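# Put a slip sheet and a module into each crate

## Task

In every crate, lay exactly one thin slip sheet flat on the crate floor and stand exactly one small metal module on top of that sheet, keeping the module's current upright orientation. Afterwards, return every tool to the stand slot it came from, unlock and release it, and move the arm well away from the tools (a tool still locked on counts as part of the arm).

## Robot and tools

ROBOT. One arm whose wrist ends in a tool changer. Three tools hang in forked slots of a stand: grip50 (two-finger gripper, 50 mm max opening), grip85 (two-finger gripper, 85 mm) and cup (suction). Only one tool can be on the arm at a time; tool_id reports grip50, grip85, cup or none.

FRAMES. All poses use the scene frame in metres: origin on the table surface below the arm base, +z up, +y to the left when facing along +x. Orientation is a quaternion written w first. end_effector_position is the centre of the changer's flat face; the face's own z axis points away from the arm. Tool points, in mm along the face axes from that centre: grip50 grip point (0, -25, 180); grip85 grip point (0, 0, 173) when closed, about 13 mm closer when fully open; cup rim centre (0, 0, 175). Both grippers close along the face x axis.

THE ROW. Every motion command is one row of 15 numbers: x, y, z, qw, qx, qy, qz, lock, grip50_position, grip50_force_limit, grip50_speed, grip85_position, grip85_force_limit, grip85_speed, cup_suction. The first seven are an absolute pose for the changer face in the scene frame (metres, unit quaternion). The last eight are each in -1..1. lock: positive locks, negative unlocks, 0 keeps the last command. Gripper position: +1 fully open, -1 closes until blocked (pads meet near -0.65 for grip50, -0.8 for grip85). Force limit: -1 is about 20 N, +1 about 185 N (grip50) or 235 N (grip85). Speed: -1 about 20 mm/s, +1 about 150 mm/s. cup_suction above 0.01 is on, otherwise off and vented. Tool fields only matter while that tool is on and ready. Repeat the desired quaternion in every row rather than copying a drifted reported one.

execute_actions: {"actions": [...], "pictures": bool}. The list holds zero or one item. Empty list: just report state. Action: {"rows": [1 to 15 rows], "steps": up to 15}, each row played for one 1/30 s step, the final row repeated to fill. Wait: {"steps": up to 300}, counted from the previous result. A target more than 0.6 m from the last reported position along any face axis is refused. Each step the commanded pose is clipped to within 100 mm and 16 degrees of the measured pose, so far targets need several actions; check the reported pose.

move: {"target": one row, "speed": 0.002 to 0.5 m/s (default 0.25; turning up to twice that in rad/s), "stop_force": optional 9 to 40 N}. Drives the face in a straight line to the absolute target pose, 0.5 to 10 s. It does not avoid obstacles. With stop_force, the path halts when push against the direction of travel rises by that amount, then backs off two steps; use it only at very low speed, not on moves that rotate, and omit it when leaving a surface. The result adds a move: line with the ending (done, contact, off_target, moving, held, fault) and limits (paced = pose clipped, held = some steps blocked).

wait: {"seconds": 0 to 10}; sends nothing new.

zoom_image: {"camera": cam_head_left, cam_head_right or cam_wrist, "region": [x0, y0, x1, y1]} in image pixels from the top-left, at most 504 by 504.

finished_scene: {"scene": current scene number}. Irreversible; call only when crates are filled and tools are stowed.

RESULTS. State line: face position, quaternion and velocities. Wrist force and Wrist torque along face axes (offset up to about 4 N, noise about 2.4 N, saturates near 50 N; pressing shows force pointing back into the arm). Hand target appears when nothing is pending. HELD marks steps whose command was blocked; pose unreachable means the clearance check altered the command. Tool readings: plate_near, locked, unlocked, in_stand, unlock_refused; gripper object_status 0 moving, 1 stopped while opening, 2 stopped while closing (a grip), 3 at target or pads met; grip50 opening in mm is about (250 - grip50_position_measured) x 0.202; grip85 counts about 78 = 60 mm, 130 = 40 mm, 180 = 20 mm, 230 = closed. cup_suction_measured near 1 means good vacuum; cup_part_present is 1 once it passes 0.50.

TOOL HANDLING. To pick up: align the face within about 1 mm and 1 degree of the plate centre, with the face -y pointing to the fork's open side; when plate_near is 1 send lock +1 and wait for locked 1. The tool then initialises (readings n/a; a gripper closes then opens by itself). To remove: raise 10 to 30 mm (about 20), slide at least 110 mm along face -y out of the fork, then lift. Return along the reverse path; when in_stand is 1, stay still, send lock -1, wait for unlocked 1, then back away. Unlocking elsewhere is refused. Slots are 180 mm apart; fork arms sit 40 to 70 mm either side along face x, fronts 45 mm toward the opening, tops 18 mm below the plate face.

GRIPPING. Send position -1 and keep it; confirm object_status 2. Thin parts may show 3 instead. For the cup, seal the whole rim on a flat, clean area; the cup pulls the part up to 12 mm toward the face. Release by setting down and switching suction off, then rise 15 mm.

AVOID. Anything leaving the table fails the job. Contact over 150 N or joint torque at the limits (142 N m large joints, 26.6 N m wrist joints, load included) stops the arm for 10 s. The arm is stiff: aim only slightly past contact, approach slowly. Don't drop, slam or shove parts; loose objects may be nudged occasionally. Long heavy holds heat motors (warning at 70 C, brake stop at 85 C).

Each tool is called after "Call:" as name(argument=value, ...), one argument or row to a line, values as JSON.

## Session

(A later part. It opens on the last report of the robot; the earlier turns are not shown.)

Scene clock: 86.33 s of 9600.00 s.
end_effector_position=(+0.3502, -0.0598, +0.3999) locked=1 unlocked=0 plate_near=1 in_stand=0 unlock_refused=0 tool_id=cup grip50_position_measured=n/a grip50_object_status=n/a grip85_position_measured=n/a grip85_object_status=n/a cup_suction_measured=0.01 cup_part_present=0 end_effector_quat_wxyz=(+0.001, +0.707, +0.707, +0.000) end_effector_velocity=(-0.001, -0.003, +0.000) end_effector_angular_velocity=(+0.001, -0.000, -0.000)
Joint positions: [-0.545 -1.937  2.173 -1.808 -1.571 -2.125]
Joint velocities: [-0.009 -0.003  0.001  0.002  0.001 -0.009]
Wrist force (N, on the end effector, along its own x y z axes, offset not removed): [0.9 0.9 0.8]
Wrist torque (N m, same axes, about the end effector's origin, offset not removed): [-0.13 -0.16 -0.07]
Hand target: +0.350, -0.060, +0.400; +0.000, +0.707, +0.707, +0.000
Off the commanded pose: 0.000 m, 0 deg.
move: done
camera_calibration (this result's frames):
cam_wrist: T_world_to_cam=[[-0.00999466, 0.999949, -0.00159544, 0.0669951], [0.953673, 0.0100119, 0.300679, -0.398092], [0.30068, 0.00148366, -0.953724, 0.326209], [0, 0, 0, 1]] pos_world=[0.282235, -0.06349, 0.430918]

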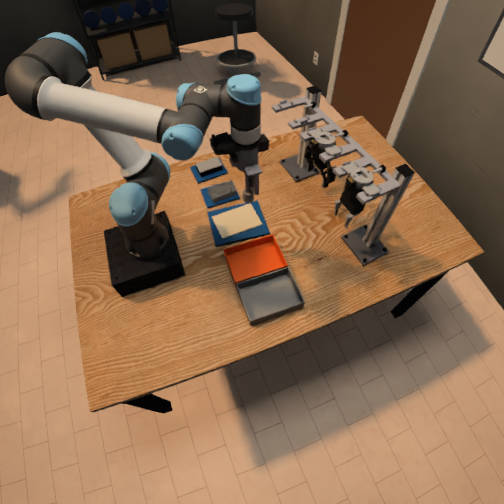

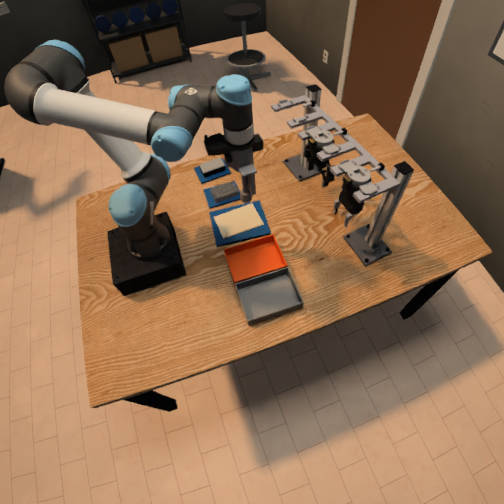

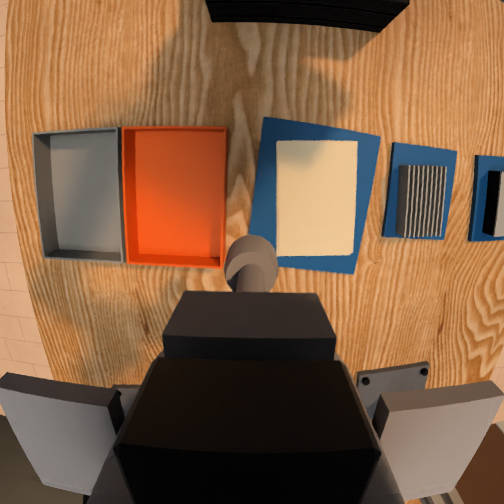

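Call:
move(
  target=[0.336,0.032,0.20,0,0.7071,0.7071,0,0,0,0,0,0,0,0,1],
)

Call:
move(
  target=[0.336,0.032,0.17,0,0.7071,0.7071,0,0,0,0,0,0,0,0,1],
  speed=0.01,
  stop_force=9,
)

Scene clock: 101.50 s of 9600.00 s.
end_effector_position=(+0.3362, +0.0319, +0.2000) locked=1 unlocked=0 plate_near=1 in_stand=0 unlock_refused=0 tool_id=cup grip50_position_measured=n/a grip50_object_status=n/a grip85_position_measured=n/a grip85_object_status=n/a cup_suction_measured=0.01 cup_part_present=0 end_effector_quat_wxyz=(-0.000, +0.707, +0.707, -0.000) end_effector_velocity=(+0.001, +0.000, -0.002) end_effector_angular_velocity=(-0.002, -0.003, -0.002)
Joint positions: [-0.302 -1.611  2.562 -2.521 -1.57  -1.882]
Joint velocities: [ 0.003  0.01   0.    -0.013 -0.001  0.005]
Wrist force (N, on the end effector, along its own x y z axes, offset not removed): [0.6 1.0 -1.9]
Wrist torque (N m, same axes, about the end effector's origin, offset not removed): [-0.17 -0.12 -0.10]
Hand target: +0.336, +0.032, +0.200; -0.000, +0.707, +0.707, -0.000
Off the commanded pose: 0.000 m, 0 deg.
move: done
camera_calibration (this result's frames):
cam_wrist: T_world_to_cam=[[-0.0100536, 0.999949, -0.000372015, -0.0253117], [0.954058, 0.0097036, 0.299465, -0.325505], [0.299453, 0.00265577, -0.954107, 0.140066], [0, 0, 0, 1]] pos_world=[0.268353, 0.028097, 0.231106]

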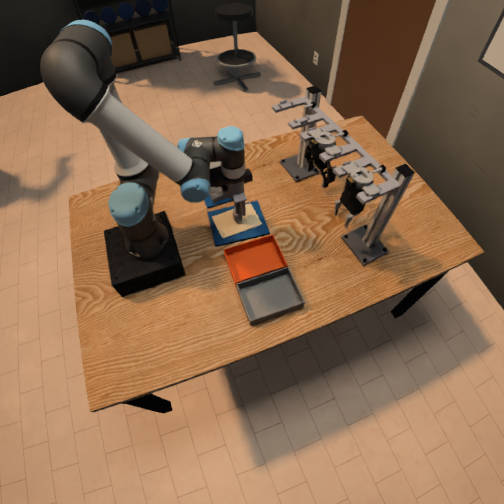

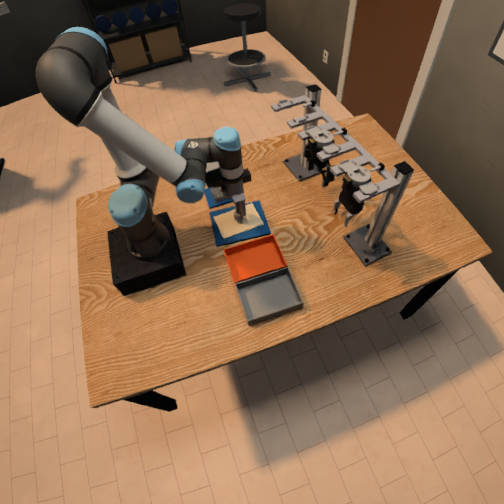

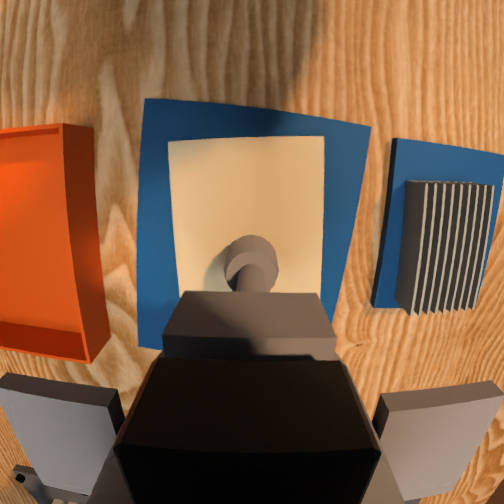

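Scene clock: 104.23 s of 9600.00 s.
end_effector_position=(+0.3360, +0.0320, +0.1767) locked=1 unlocked=0 plate_near=1 in_stand=0 unlock_refused=0 tool_id=cup grip50_position_measured=n/a grip50_object_status=n/a grip85_position_measured=n/a grip85_object_status=n/a cup_suction_measured=0.89 cup_part_present=1 end_effector_quat_wxyz=(-0.000, +0.707, +0.707, -0.000) end_effector_velocity=(-0.000, +0.000, +0.002) end_effector_angular_velocity=(+0.002, +0.002, +0.001)
Joint positions: [-0.302 -1.525  2.587 -2.633 -1.571 -1.882]
Joint velocities: [ 0.001 -0.009 -0.003  0.014  0.001 -0.001]
Wrist force (N, on the end effector, along its own x y z axes, offset not removed): [2.5 -10.1 -49.6]
Wrist torque (N m, same axes, about the end effector's origin, offset not removed): [1.41 0.33 -0.01]
Hand target: +0.336, +0.032, +0.177; -0.000, +0.707, +0.707, -0.000
Off the commanded pose: 0.007 m, 0 deg.
move: contact
camera_calibration (this result's frames):
cam_wrist: T_world_to_cam=[[-0.0100544, 0.999949, -0.000767116, -0.0253871], [0.953963, 0.009822, 0.299764, -0.318315], [0.299757, 0.00228216, -0.954013, 0.117734], [0, 0, 0, 1]] pos_world=[0.268114, 0.0282436, 0.20772]

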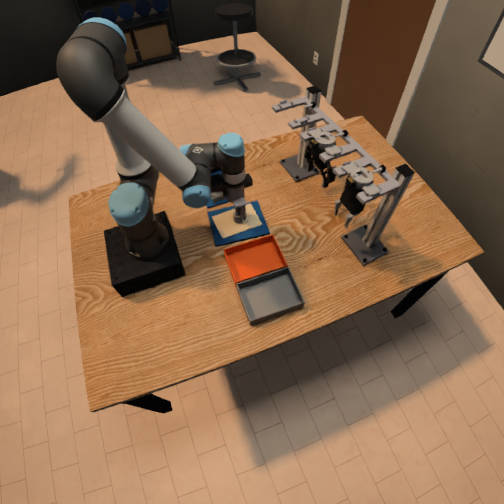

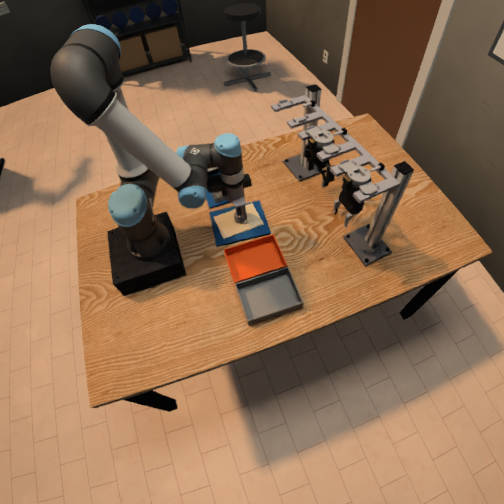

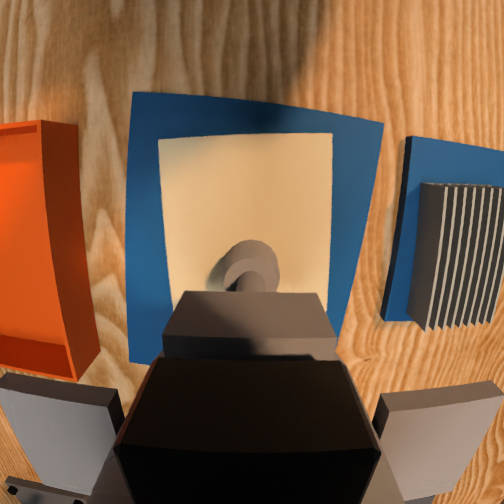

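Call:
move(
  target=[0.336,0.032,0.25,0,0.7071,0.7071,0,0,0,0,0,0,0,0,1],
  speed=0.1,
)

Call:
move(
  target=[0.332,-0.165,0.25,0,0.7343,0.6788,0,0,0,0,0,0,0,0,1],
  speed=0.15,
)

Call:
move(
  target=[0.332,-0.165,0.21,0,0.7343,0.6788,0,0,0,0,0,0,0,0,1],
  speed=0.05,
)

Scene clock: 110.70 s of 9600.00 s.
end_effector_position=(+0.3359, +0.0321, +0.2498) locked=1 unlocked=0 plate_near=1 in_stand=0 unlock_refused=0 tool_id=cup grip50_position_measured=n/a grip50_object_status=n/a grip85_position_measured=n/a grip85_object_status=n/a cup_suction_measured=0.89 cup_part_present=1 end_effector_quat_wxyz=(+0.000, +0.707, +0.707, +0.000) end_effector_velocity=(-0.000, -0.000, +0.003) end_effector_angular_velocity=(+0.001, +0.001, -0.001)
Joint positions: [-0.302 -1.764  2.496 -2.303 -1.571 -1.882]
Joint velocities: [-0.002 -0.009 -0.005  0.015  0.001 -0.001]
Wrist force (N, on the end effector, along its own x y z axes, offset not removed): [-0.7 -1.1 -3.3]
Wrist torque (N m, same axes, about the end effector's origin, offset not removed): [-0.18 -0.13 -0.10]
Hand target: +0.336, +0.032, +0.250; +0.000, +0.707, +0.707, +0.000
Off the commanded pose: 0.000 m, 0 deg.
move: done
camera_calibration (this result's frames):
cam_wrist: T_world_to_cam=[[-0.0100552, 0.999949, -0.000980598, -0.0253653], [0.953836, 0.00988584, 0.300164, -0.340174], [0.300158, 0.00208287, -0.953887, 0.187367], [0, 0, 0, 1]] pos_world=[0.267976, 0.0283366, 0.28081]

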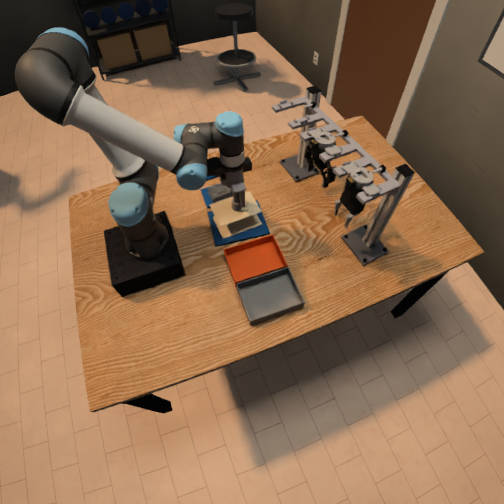

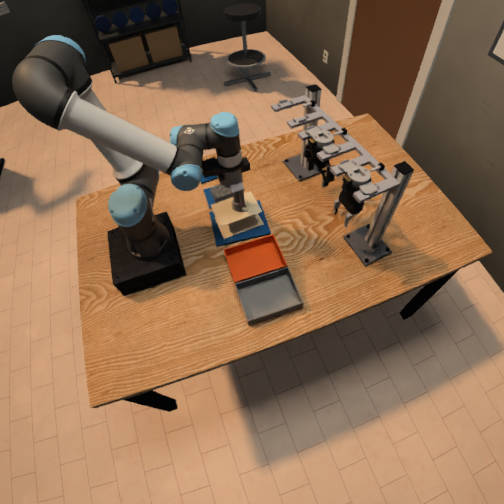

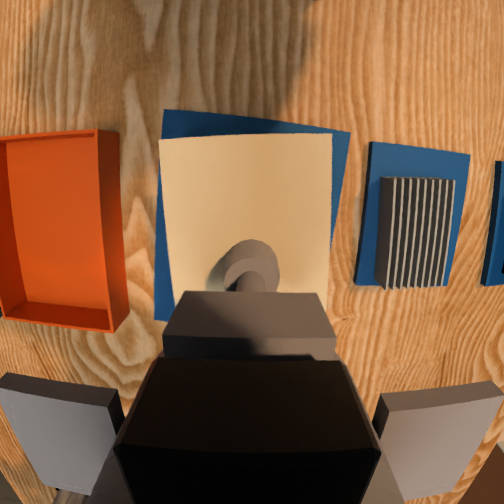

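Scene clock: 112.63 s of 9600.00 s.
end_effector_position=(+0.3319, -0.1650, +0.2500) locked=1 unlocked=0 plate_near=1 in_stand=0 unlock_refused=0 tool_id=cup grip50_position_measured=n/a grip50_object_status=n/a grip85_position_measured=n/a grip85_object_status=n/a cup_suction_measured=0.89 cup_part_present=1 end_effector_quat_wxyz=(+0.000, +0.734, +0.679, -0.000) end_effector_velocity=(-0.000, -0.002, -0.001) end_effector_angular_velocity=(+0.002, -0.000, -0.001)
Joint positions: [-0.82  -1.666  2.418 -2.324 -1.571 -2.322]
Joint velocities: [-0.005  0.004 -0.002 -0.001  0.002 -0.004]
Wrist force (N, on the end effector, along its own x y z axes, offset not removed): [1.0 1.0 -0.5]
Wrist torque (N m, same axes, about the end effector's origin, offset not removed): [-0.03 -0.14 -0.13]
Hand target: +0.332, -0.165, +0.250; +0.000, +0.734, +0.679, -0.000
Off the commanded pose: 0.000 m, 0 deg.
move: done
camera_calibration (this result's frames):
cam_wrist: T_world_to_cam=[[0.068379, 0.997658, -0.00159366, 0.145367], [0.951571, -0.0647402, 0.300536, -0.346168], [0.299729, -0.0220668, -0.953769, 0.185325], [0, 0, 0, 1]] pos_world=[0.263916, -0.163348, 0.281025]

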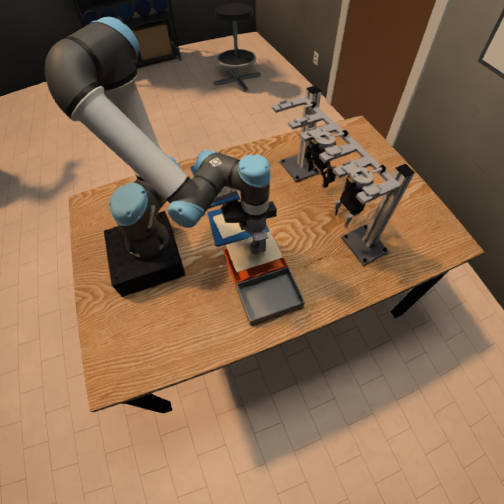

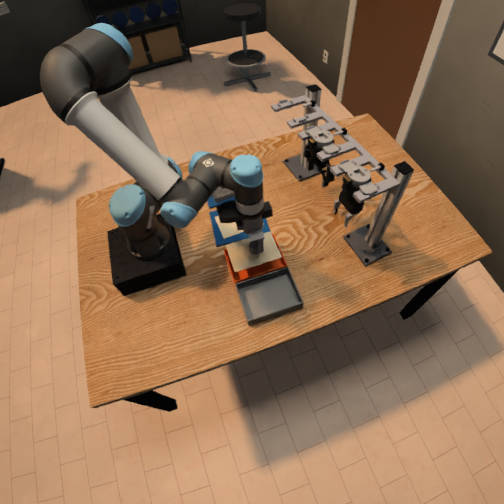

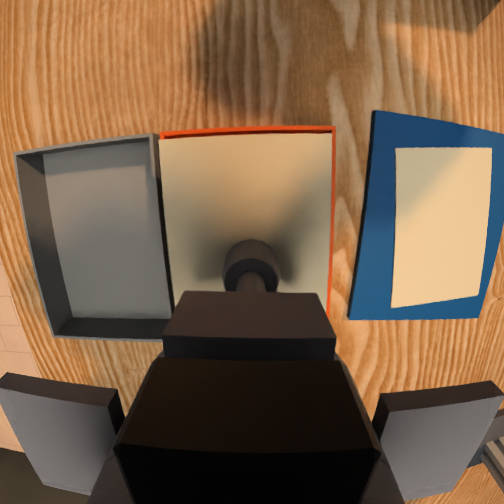

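Scene clock: 113.87 s of 9600.00 s.
end_effector_position=(+0.3320, -0.1651, +0.2103) locked=1 unlocked=0 plate_near=1 in_stand=0 unlock_refused=0 tool_id=cup grip50_position_measured=n/a grip50_object_status=n/a grip85_position_measured=n/a grip85_object_status=n/a cup_suction_measured=0.89 cup_part_present=1 end_effector_quat_wxyz=(-0.000, +0.734, +0.679, +0.000) end_effector_velocity=(+0.000, +0.000, -0.003) end_effector_angular_velocity=(+0.000, +0.001, +0.000)
Joint positions: [-0.82  -1.559  2.468 -2.48  -1.571 -2.322]
Joint velocities: [ 0.     0.009  0.003 -0.011 -0.     0.   ]
Wrist force (N, on the end effector, along its own x y z axes, offset not removed): [2.1 1.0 -1.6]
Wrist torque (N m, same axes, about the end effector's origin, offset not removed): [-0.03 -0.27 -0.04]
Hand target: +0.332, -0.165, +0.210; -0.000, +0.734, +0.679, -0.000
Off the commanded pose: 0.000 m, 0 deg.
move: done
camera_calibration (this result's frames):
cam_wrist: T_world_to_cam=[[0.0686122, 0.997643, -0.000831396, 0.145183], [0.951721, -0.065204, 0.299959, -0.334301], [0.299197, -0.0213721, -0.953952, 0.147695], [0, 0, 0, 1]] pos_world=[0.26401, -0.163482, 0.241291]

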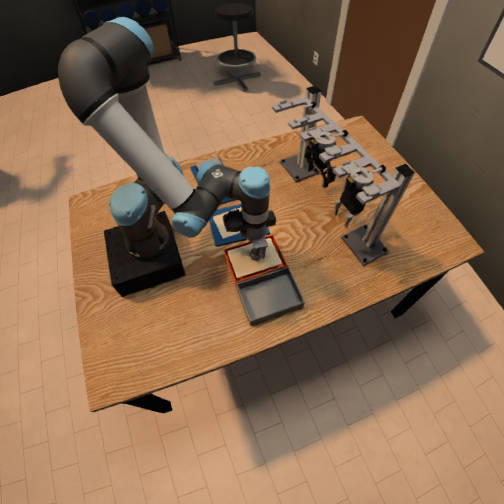

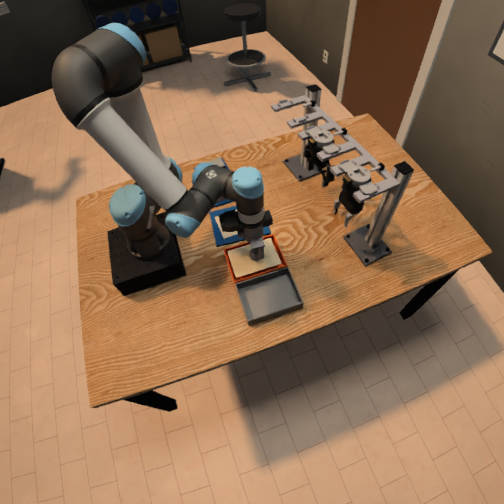

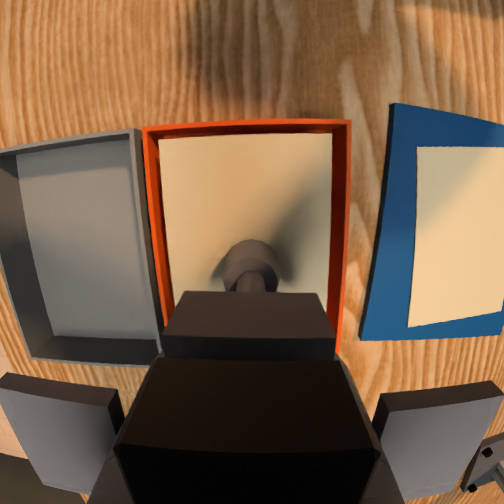

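Call:
move(
  target=[0.332,-0.1635,0.18,0,0.7343,0.6788,0,0,0,0,0,0,0,0,1],
  speed=0.04,
)

Call:
move(
  target=[0.332,-0.1635,0.162,0,0.7343,0.6788,0,0,0,0,0,0,0,0,1],
  speed=0.003,
  stop_force=9,
)

Scene clock: 119.17 s of 9600.00 s.
end_effector_position=(+0.3320, -0.1635, +0.1803) locked=1 unlocked=0 plate_near=1 in_stand=0 unlock_refused=0 tool_id=cup grip50_position_measured=n/a grip50_object_status=n/a grip85_position_measured=n/a grip85_object_status=n/a cup_suction_measured=0.89 cup_part_present=1 end_effector_quat_wxyz=(-0.000, +0.734, +0.679, -0.000) end_effector_velocity=(+0.000, -0.000, -0.002) end_effector_angular_velocity=(-0.001, -0.001, -0.000)
Joint positions: [-0.817 -1.465  2.499 -2.605 -1.571 -2.319]
Joint velocities: [-0.     0.009  0.002 -0.013  0.     0.   ]
Wrist force (N, on the end effector, along its own x y z axes, offset not removed): [2.0 0.6 1.1]
Wrist torque (N m, same axes, about the end effector's origin, offset not removed): [-0.10 -0.20 -0.13]
Hand target: +0.332, -0.164, +0.180; -0.000, +0.734, +0.679, +0.000
Off the commanded pose: 0.000 m, 0 deg.
move: done
camera_calibration (this result's frames):
cam_wrist: T_world_to_cam=[[0.0684537, 0.997654, -0.000834334, 0.143662], [0.951737, -0.0650523, 0.299941, -0.325201], [0.299183, -0.0213262, -0.953957, 0.119145], [0, 0, 0, 1]] pos_world=[0.264025, -0.161939, 0.21132]

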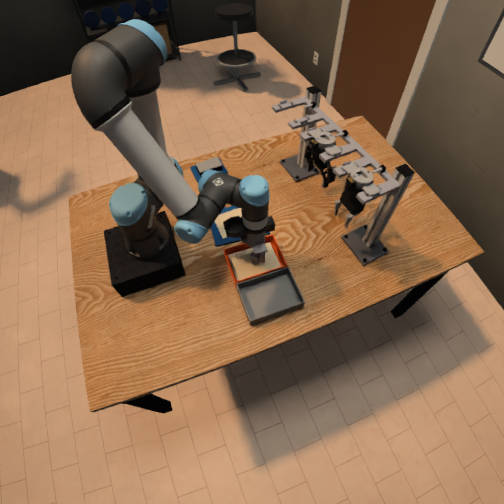

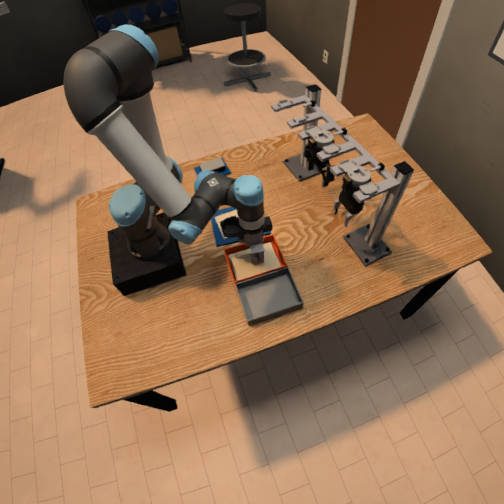

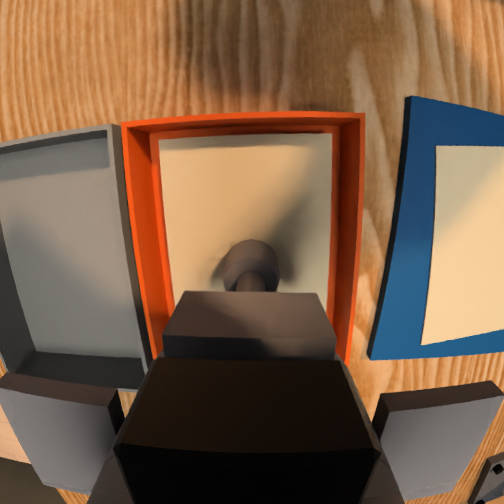

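Scene clock: 123.60 s of 9600.00 s.
end_effector_position=(+0.3320, -0.1635, +0.1681) locked=1 unlocked=0 plate_near=1 in_stand=0 unlock_refused=0 tool_id=cup grip50_position_measured=n/a grip50_object_status=n/a grip85_position_measured=n/a grip85_object_status=n/a cup_suction_measured=0.89 cup_part_present=1 end_effector_quat_wxyz=(+0.000, +0.734, +0.679, -0.000) end_effector_velocity=(-0.000, +0.001, +0.000) end_effector_angular_velocity=(+0.003, +0.002, +0.001)
Joint positions: [-0.817 -1.423  2.509 -2.657 -1.571 -2.319]
Joint velocities: [ 0.001 -0.002 -0.001  0.006  0.001  0.   ]
Wrist force (N, on the end effector, along its own x y z axes, offset not removed): [2.0 0.2 -18.3]
Wrist torque (N m, same axes, about the end effector's origin, offset not removed): [-0.02 -0.15 -0.04]
Hand target: +0.332, -0.164, +0.168; +0.000, +0.734, +0.679, -0.000
Off the commanded pose: 0.006 m, 0 deg.
move: contact
camera_calibration (this result's frames):
cam_wrist: T_world_to_cam=[[0.0684474, 0.997654, -0.000911395, 0.143654], [0.951715, -0.0650215, 0.300019, -0.321546], [0.299256, -0.0214029, -0.953933, 0.107462], [0, 0, 0, 1]] pos_world=[0.264028, -0.161925, 0.199112]

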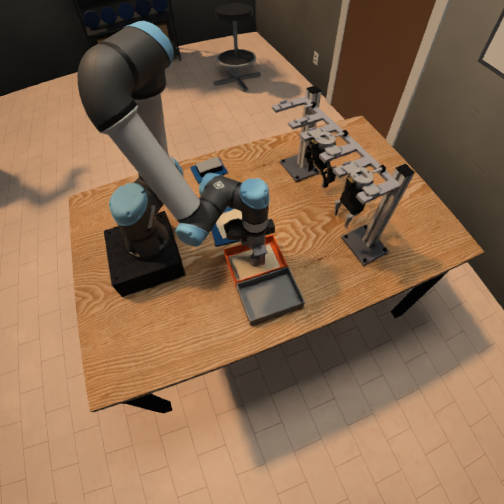

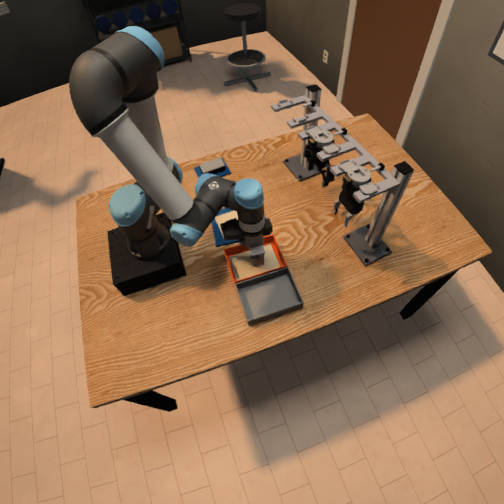

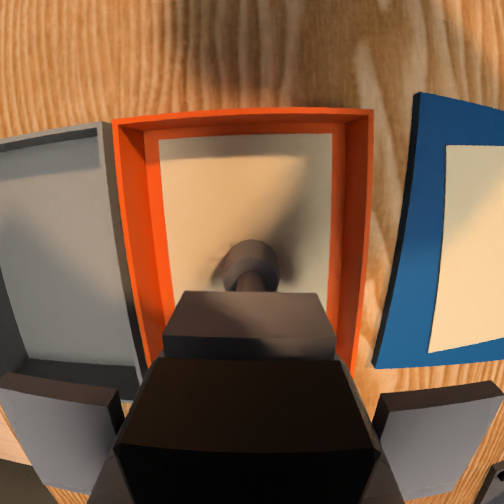

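Call:
execute_actions(
  actions=[
    {"rows":[[0.332,-0.1635,0.1687,0,0.7343,0.6788,0,0,0,0,0,0,0,0,0]]},
  ],
  pictures=false,
)

Call:
move(
  target=[0.332,-0.1635,0.25,0,0.7343,0.6788,0,0,0,0,0,0,0,0,0],
  speed=0.1,
)

Call:
move(
  target=[0.336,0.032,0.24,0,0.7071,0.7071,0,0,0,0,0,0,0,0,0],
)

Call:
move(
  target=[0.336,0.032,0.2,0,0.7071,0.7071,0,0,0,0,0,0,0,0,1],
)

Scene clock: 129.60 s of 9600.00 s.
end_effector_position=(+0.3320, -0.1635, +0.1687) locked=1 unlocked=0 plate_near=1 in_stand=0 unlock_refused=0 tool_id=cup grip50_position_measured=n/a grip50_object_status=n/a grip85_position_measured=n/a grip85_object_status=n/a cup_suction_measured=0.01 cup_part_present=0 end_effector_quat_wxyz=(+0.000, +0.734, +0.679, -0.000) end_effector_velocity=(-0.000, +0.000, -0.000) end_effector_angular_velocity=(+0.002, +0.001, +0.001)
Joint positions: [-0.817 -1.425  2.508 -2.654 -1.571 -2.319]
Joint velocities: [ 0.     0.     0.     0.002  0.001 -0.   ]
Wrist force (N, on the end effector, along its own x y z axes, offset not removed): [0.0 -0.3 -18.9]
Wrist torque (N m, same axes, about the end effector's origin, offset not removed): [-0.16 -0.04 -0.11]
Hand target: +0.332, -0.163, +0.169; +0.000, +0.734, +0.679, -0.000
Off the commanded pose: 0.000 m, 0 deg.
Steps of this call (steps 1 to 165: nothing new was sent; steps 166 to 180: all 15 steps of this action). Readings (end_effector_position | what the end effector reports):
166: (+0.3320, -0.1635, +0.1683) | locked=1 unlocked=0 plate_near=1 in_stand=0 unlock_refused=0 tool_id=cup grip50_position_measured=n/a grip50_object_status=n/a grip85_position_measured=n/a grip85_object_status=n/a cup_suction_measured=0.64 cup_part_present=1
167: (+0.3321, -0.1636, +0.1684) | locked=1 unlocked=0 plate_near=1 in_stand=0 unlock_refused=0 tool_id=cup grip50_position_measured=n/a grip50_object_status=n/a grip85_position_measured=n/a grip85_object_status=n/a cup_suction_measured=0.33 cup_part_present=0
169: (+0.3321, -0.1636, +0.1685) | locked=1 unlocked=0 plate_near=1 in_stand=0 unlock_refused=0 tool_id=cup grip50_position_measured=n/a grip50_object_status=n/a grip85_position_measured=n/a grip85_object_status=n/a cup_suction_measured=0.01 cup_part_present=0
173: (+0.3320, -0.1635, +0.1687) | locked=1 unlocked=0 plate_near=1 in_stand=0 unlock_refused=0 tool_id=cup grip50_position_measured=n/a grip50_object_status=n/a grip85_position_measured=n/a grip85_object_status=n/a cup_suction_measured=0.01 cup_part_present=0
180: the state above

Scene clock: 131.17 s of 9600.00 s.
end_effector_position=(+0.3319, -0.1634, +0.2498) locked=1 unlocked=0 plate_near=1 in_stand=0 unlock_refused=0 tool_id=cup grip50_position_measured=n/a grip50_object_status=n/a grip85_position_measured=n/a grip85_object_status=n/a cup_suction_measured=0.01 cup_part_present=0 end_effector_quat_wxyz=(+0.000, +0.734, +0.679, -0.000) end_effector_velocity=(+0.000, -0.001, +0.003) end_effector_angular_velocity=(-0.001, -0.000, -0.000)
Joint positions: [-0.817 -1.668  2.42  -2.323 -1.571 -2.319]
Joint velocities: [-0.001 -0.007 -0.005  0.012 -0.    -0.001]
Wrist force (N, on the end effector, along its own x y z axes, offset not removed): [1.4 0.8 0.0]
Wrist torque (N m, same axes, about the end effector's origin, offset not removed): [-0.12 -0.27 -0.09]
Hand target: +0.332, -0.163, +0.250; +0.000, +0.734, +0.679, -0.000
Off the commanded pose: 0.000 m, 0 deg.
move: done
camera_calibration (this result's frames):
cam_wrist: T_world_to_cam=[[0.0683966, 0.997658, -0.00106886, 0.143648], [0.951709, -0.0649251, 0.300056, -0.345952], [0.299284, -0.0215401, -0.953921, 0.185407], [0, 0, 0, 1]] pos_world=[0.263932, -0.161778, 0.280822]

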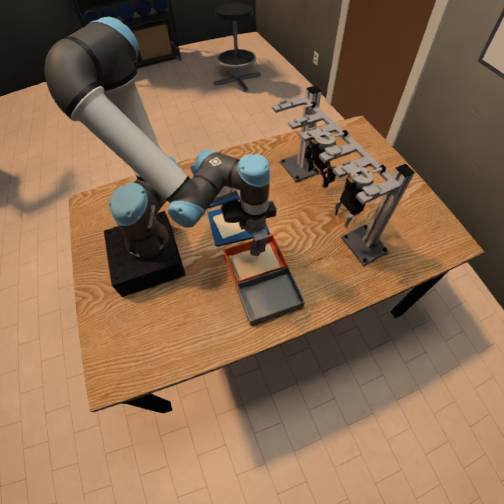

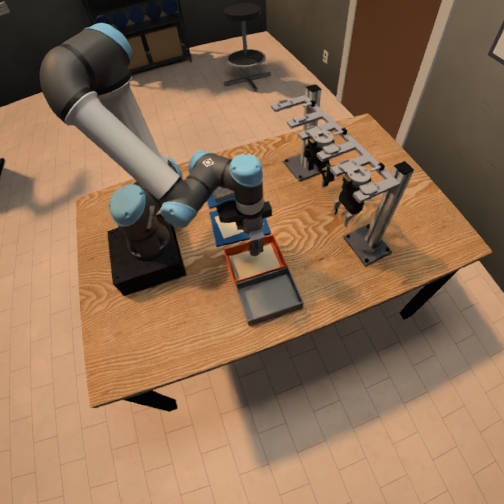

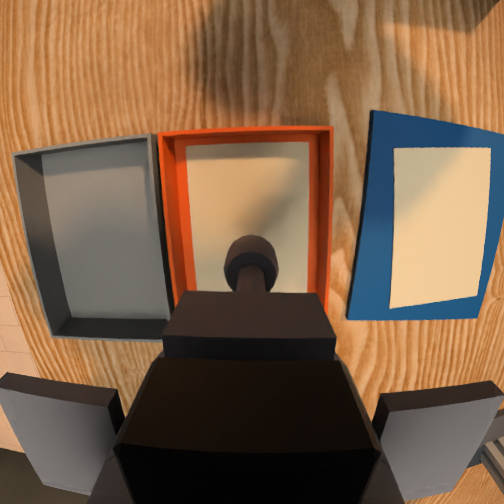

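Scene clock: 132.67 s of 9600.00 s.
end_effector_position=(+0.3360, +0.0320, +0.2400) locked=1 unlocked=0 plate_near=1 in_stand=0 unlock_refused=0 tool_id=cup grip50_position_measured=n/a grip50_object_status=n/a grip85_position_measured=n/a grip85_object_status=n/a cup_suction_measured=0.01 cup_part_present=0 end_effector_quat_wxyz=(-0.000, +0.707, +0.707, +0.000) end_effector_velocity=(+0.000, +0.002, -0.000) end_effector_angular_velocity=(-0.001, +0.000, -0.001)
Joint positions: [-0.302 -1.737  2.51  -2.343 -1.57  -1.882]
Joint velocities: [ 0.007  0.002 -0.002 -0.001 -0.001  0.009]
Wrist force (N, on the end effector, along its own x y z axes, offset not removed): [-0.2 2.9 -1.9]
Wrist torque (N m, same axes, about the end effector's origin, offset not removed): [0.04 -0.15 0.00]
Hand target: +0.336, +0.032, +0.240; -0.000, +0.707, +0.707, +0.000
Off the commanded pose: 0.000 m, 0 deg.
move: done
camera_calibration (this result's frames):
cam_wrist: T_world_to_cam=[[-0.0100106, 0.99995, -0.0000427249, -0.0254968], [0.954033, 0.00956373, 0.29955, -0.337237], [0.299535, 0.00295792, -0.954081, 0.178217], [0, 0, 0, 1]] pos_world=[0.268098, 0.0281936, 0.271051]

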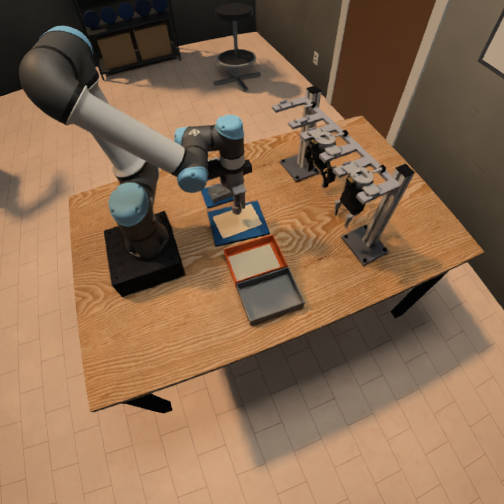

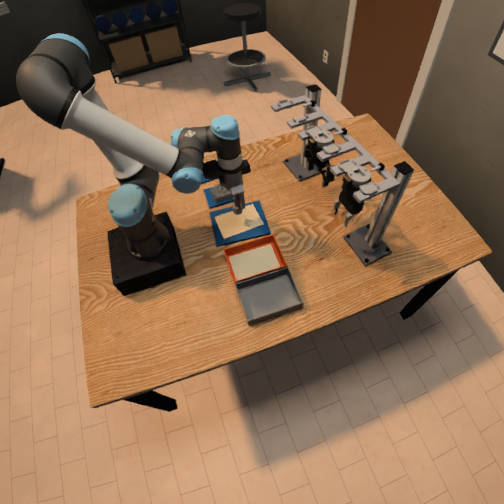

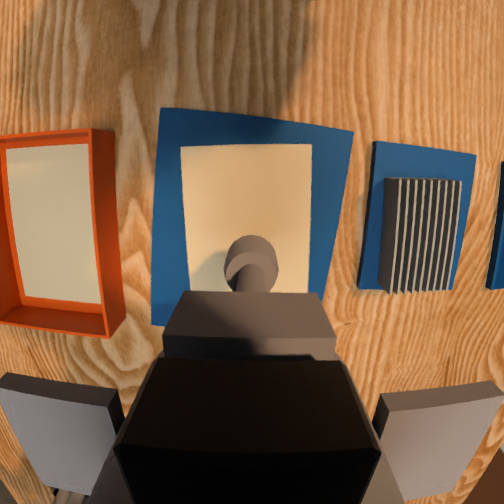

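Scene clock: 133.60 s of 9600.00 s.
end_effector_position=(+0.3360, +0.0320, +0.2003) locked=1 unlocked=0 plate_near=1 in_stand=0 unlock_refused=0 tool_id=cup grip50_position_measured=n/a grip50_object_status=n/a grip85_position_measured=n/a grip85_object_status=n/a cup_suction_measured=0.01 cup_part_present=0 end_effector_quat_wxyz=(-0.000, +0.707, +0.707, -0.000) end_effector_velocity=(+0.001, -0.000, -0.003) end_effector_angular_velocity=(-0.001, -0.003, +0.000)
Joint positions: [-0.302 -1.613  2.563 -2.521 -1.571 -1.882]
Joint velocities: [ 0.001  0.012  0.002 -0.017  0.     0.   ]
Wrist force (N, on the end effector, along its own x y z axes, offset not removed): [1.8 0.0 -0.1]
Wrist torque (N m, same axes, about the end effector's origin, offset not removed): [-0.08 -0.12 0.00]
Hand target: +0.336, +0.032, +0.200; -0.000, +0.707, +0.707, -0.000
Off the commanded pose: 0.000 m, 0 deg.
move: done
camera_calibration (this result's frames):
cam_wrist: T_world_to_cam=[[-0.00994432, 0.99995, -0.000800609, -0.0253723], [0.953946, 0.00972688, 0.299819, -0.325388], [0.299812, 0.00221776, -0.953996, 0.140264], [0, 0, 0, 1]] pos_world=[0.268097, 0.0282249, 0.231349]

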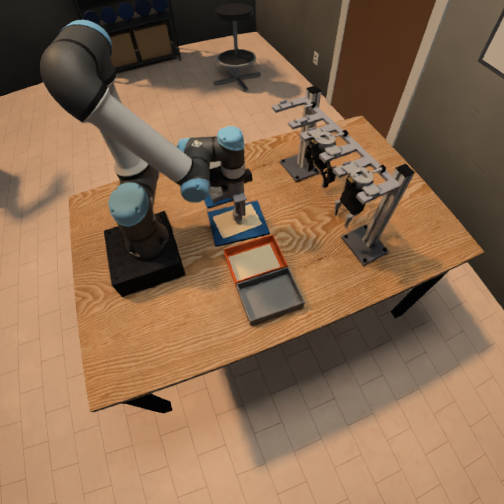

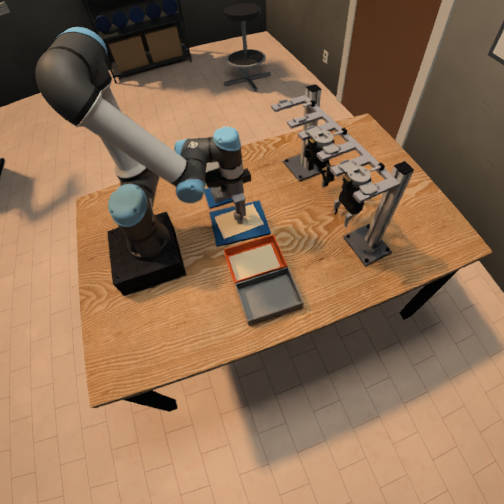

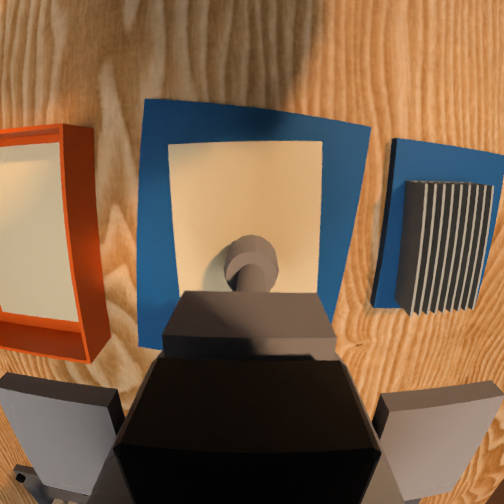

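Call:
move(
  target=[0.336,0.032,0.181,0,0.7071,0.7071,0,0,0,0,0,0,0,0,1],
  speed=0.02,
)

Call:
move(
  target=[0.336,0.032,0.25,0,0.7071,0.7071,0,0,0,0,0,0,0,0,1],
  speed=0.1,
)

Call:
move(
  target=[0.325,-0.306,0.25,0,0.7343,0.6788,0,0,0,0,0,0,0,0,1],
  speed=0.2,
)

Call:
move(
  target=[0.325,-0.306,0.21,0,0.7343,0.6788,0,0,0,0,0,0,0,0,1],
  speed=0.05,
)

Scene clock: 145.07 s of 9600.00 s.
end_effector_position=(+0.3360, +0.0320, +0.1813) locked=1 unlocked=0 plate_near=1 in_stand=0 unlock_refused=0 tool_id=cup grip50_position_measured=n/a grip50_object_status=n/a grip85_position_measured=n/a grip85_object_status=n/a cup_suction_measured=0.88 cup_part_present=1 end_effector_quat_wxyz=(-0.000, +0.707, +0.707, -0.000) end_effector_velocity=(+0.000, -0.001, -0.003) end_effector_angular_velocity=(-0.000, -0.001, -0.002)
Joint positions: [-0.302 -1.543  2.583 -2.611 -1.571 -1.882]
Joint velocities: [-0.002  0.011  0.003 -0.015  0.     0.   ]
Wrist force (N, on the end effector, along its own x y z axes, offset not removed): [0.9 -0.3 -2.4]
Wrist torque (N m, same axes, about the end effector's origin, offset not removed): [-0.26 -0.19 -0.06]
Hand target: +0.336, +0.032, +0.181; -0.000, +0.707, +0.707, -0.000
Off the commanded pose: 0.000 m, 0 deg.
move: done
camera_calibration (this result's frames):
cam_wrist: T_world_to_cam=[[-0.0100023, 0.99995, -0.00086539, -0.0253893], [0.953908, 0.00980129, 0.29994, -0.319729], [0.299933, 0.00217458, -0.953958, 0.122117], [0, 0, 0, 1]] pos_world=[0.268111, 0.0282563, 0.212372]

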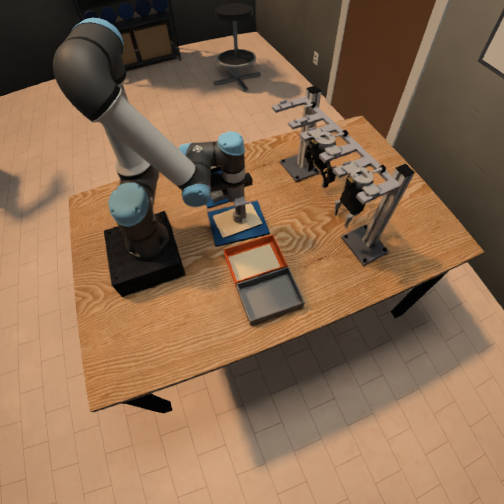

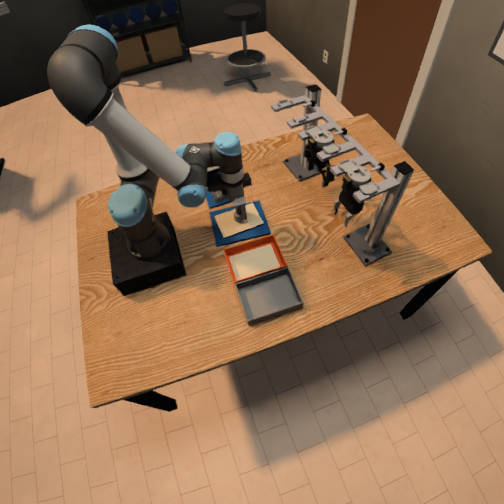

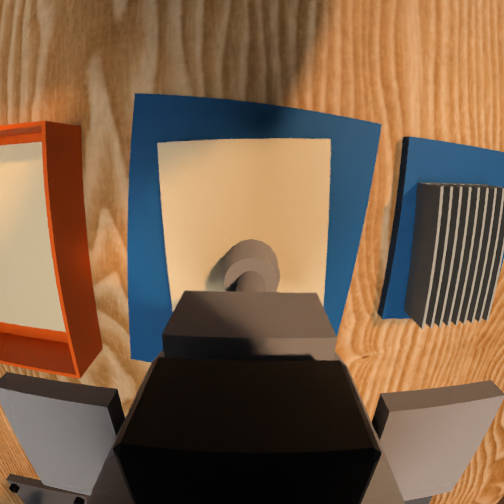

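Scene clock: 146.27 s of 9600.00 s.
end_effector_position=(+0.3359, +0.0321, +0.2498) locked=1 unlocked=0 plate_near=1 in_stand=0 unlock_refused=0 tool_id=cup grip50_position_measured=n/a grip50_object_status=n/a grip85_position_measured=n/a grip85_object_status=n/a cup_suction_measured=0.89 cup_part_present=1 end_effector_quat_wxyz=(+0.000, +0.707, +0.707, +0.000) end_effector_velocity=(-0.000, +0.000, +0.003) end_effector_angular_velocity=(+0.001, +0.002, +0.000)
Joint positions: [-0.302 -1.764  2.496 -2.303 -1.571 -1.882]
Joint velocities: [-0.    -0.007 -0.005  0.015  0.    -0.001]
Wrist force (N, on the end effector, along its own x y z axes, offset not removed): [1.7 -0.4 0.0]
Wrist torque (N m, same axes, about the end effector's origin, offset not removed): [-0.24 -0.22 -0.11]
Hand target: +0.336, +0.032, +0.250; +0.000, +0.707, +0.707, +0.000
Off the commanded pose: 0.000 m, 0 deg.
move: done
camera_calibration (this result's frames):
cam_wrist: T_world_to_cam=[[-0.0100537, 0.999949, -0.000981697, -0.0253638], [0.953832, 0.00988475, 0.300177, -0.340178], [0.300171, 0.00208152, -0.953883, 0.187335], [0, 0, 0, 1]] pos_world=[0.267985, 0.0283351, 0.280785]

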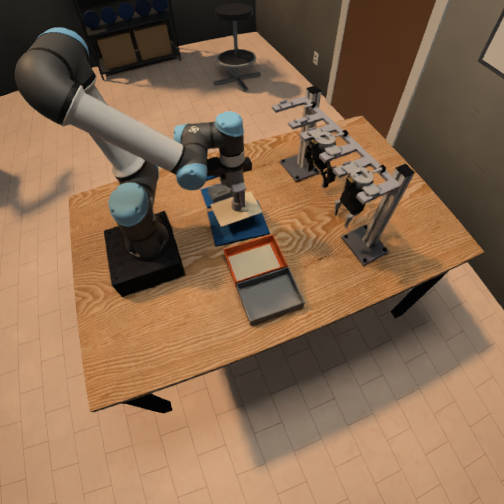

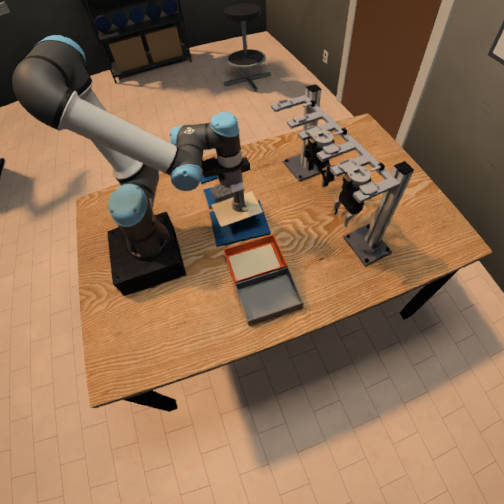

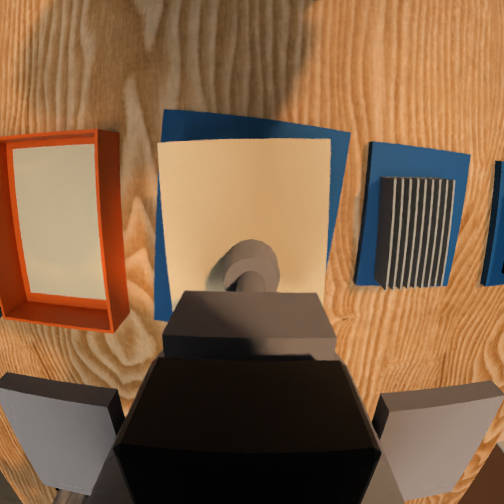

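Scene clock: 148.63 s of 9600.00 s.
end_effector_position=(+0.3248, -0.3061, +0.2501) locked=1 unlocked=0 plate_near=1 in_stand=0 unlock_refused=0 tool_id=cup grip50_position_measured=n/a grip50_object_status=n/a grip85_position_measured=n/a grip85_object_status=n/a cup_suction_measured=0.89 cup_part_present=1 end_effector_quat_wxyz=(+0.001, +0.734, +0.679, -0.000) end_effector_velocity=(+0.000, -0.003, +0.000) end_effector_angular_velocity=(-0.002, -0.000, -0.001)
Joint positions: [-1.05  -1.478  2.23  -2.324 -1.571 -2.552]
Joint velocities: [-0.002  0.004 -0.005 -0.001 -0.001 -0.001]
Wrist force (N, on the end effector, along its own x y z axes, offset not removed): [2.1 0.9 -1.8]
Wrist torque (N m, same axes, about the end effector's origin, offset not removed): [-0.12 -0.26 0.05]
Hand target: +0.325, -0.306, +0.250; +0.001, +0.734, +0.679, -0.000
Off the commanded pose: 0.000 m, 0 deg.
move: done
camera_calibration (this result's frames):
cam_wrist: T_world_to_cam=[[0.0684093, 0.997655, -0.001968, 0.286711], [0.951531, -0.0646534, 0.300681, -0.348557], [0.299849, -0.022442, -0.953723, 0.184203], [0, 0, 0, 1]] pos_world=[0.256816, -0.30444, 0.281048]

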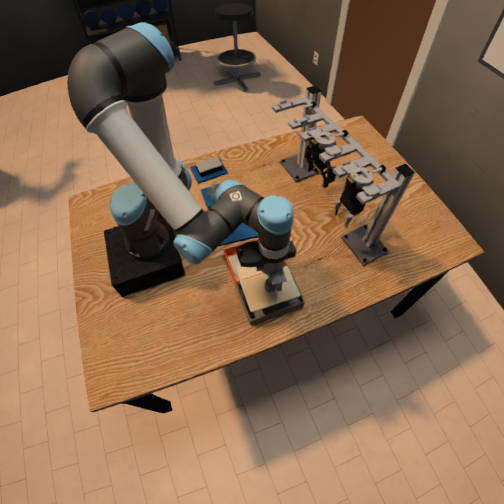

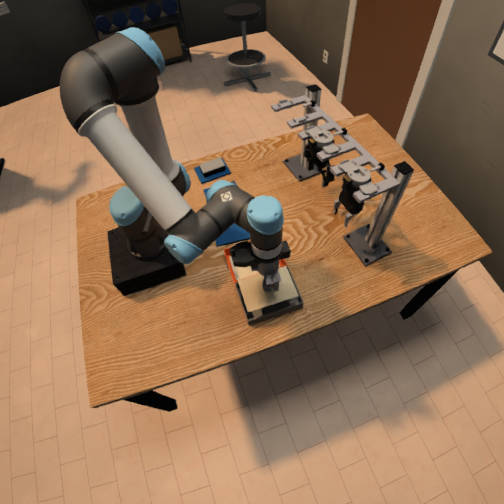

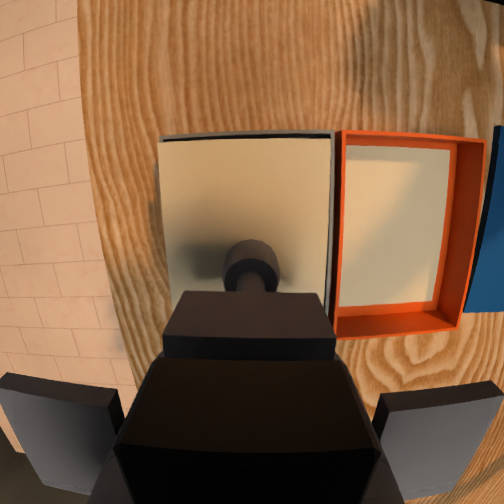

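Scene clock: 149.87 s of 9600.00 s.
end_effector_position=(+0.3250, -0.3060, +0.2103) locked=1 unlocked=0 plate_near=1 in_stand=0 unlock_refused=0 tool_id=cup grip50_position_measured=n/a grip50_object_status=n/a grip85_position_measured=n/a grip85_object_status=n/a cup_suction_measured=0.89 cup_part_present=1 end_effector_quat_wxyz=(-0.000, +0.734, +0.679, +0.000) end_effector_velocity=(-0.000, +0.000, -0.003) end_effector_angular_velocity=(-0.000, +0.002, +0.000)
Joint positions: [-1.049 -1.389  2.27  -2.452 -1.571 -2.551]
Joint velocities: [ 0.     0.006  0.002 -0.008 -0.001  0.   ]
Wrist force (N, on the end effector, along its own x y z axes, offset not removed): [1.8 -0.2 -0.7]
Wrist torque (N m, same axes, about the end effector's origin, offset not removed): [-0.24 -0.17 -0.13]
Hand target: +0.325, -0.306, +0.210; -0.000, +0.734, +0.679, -0.000
Off the commanded pose: 0.000 m, 0 deg.
move: done
camera_calibration (this result's frames):
cam_wrist: T_world_to_cam=[[0.0684579, 0.997654, -0.000852845, 0.286337], [0.951722, -0.0650497, 0.299989, -0.336808], [0.299229, -0.0213483, -0.953942, 0.146768], [0, 0, 0, 1]] pos_world=[0.257029, -0.304442, 0.241291]

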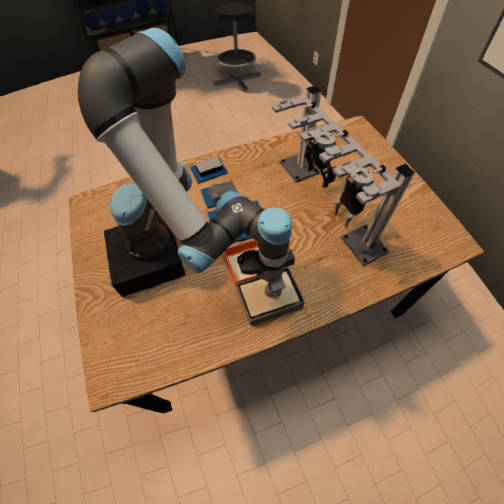

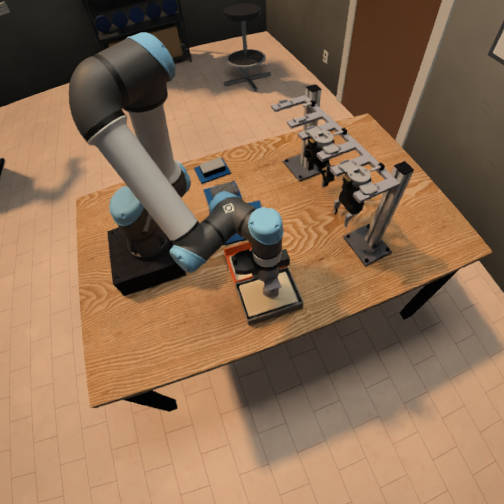

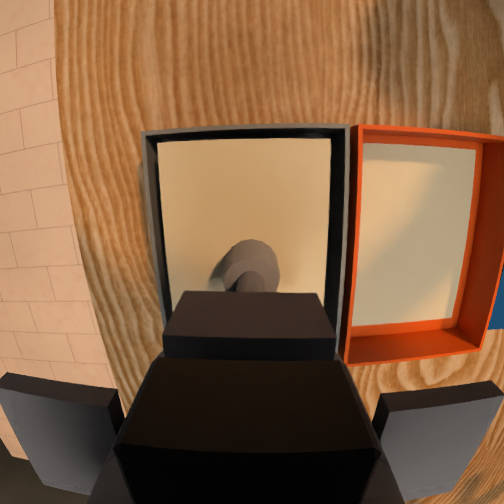

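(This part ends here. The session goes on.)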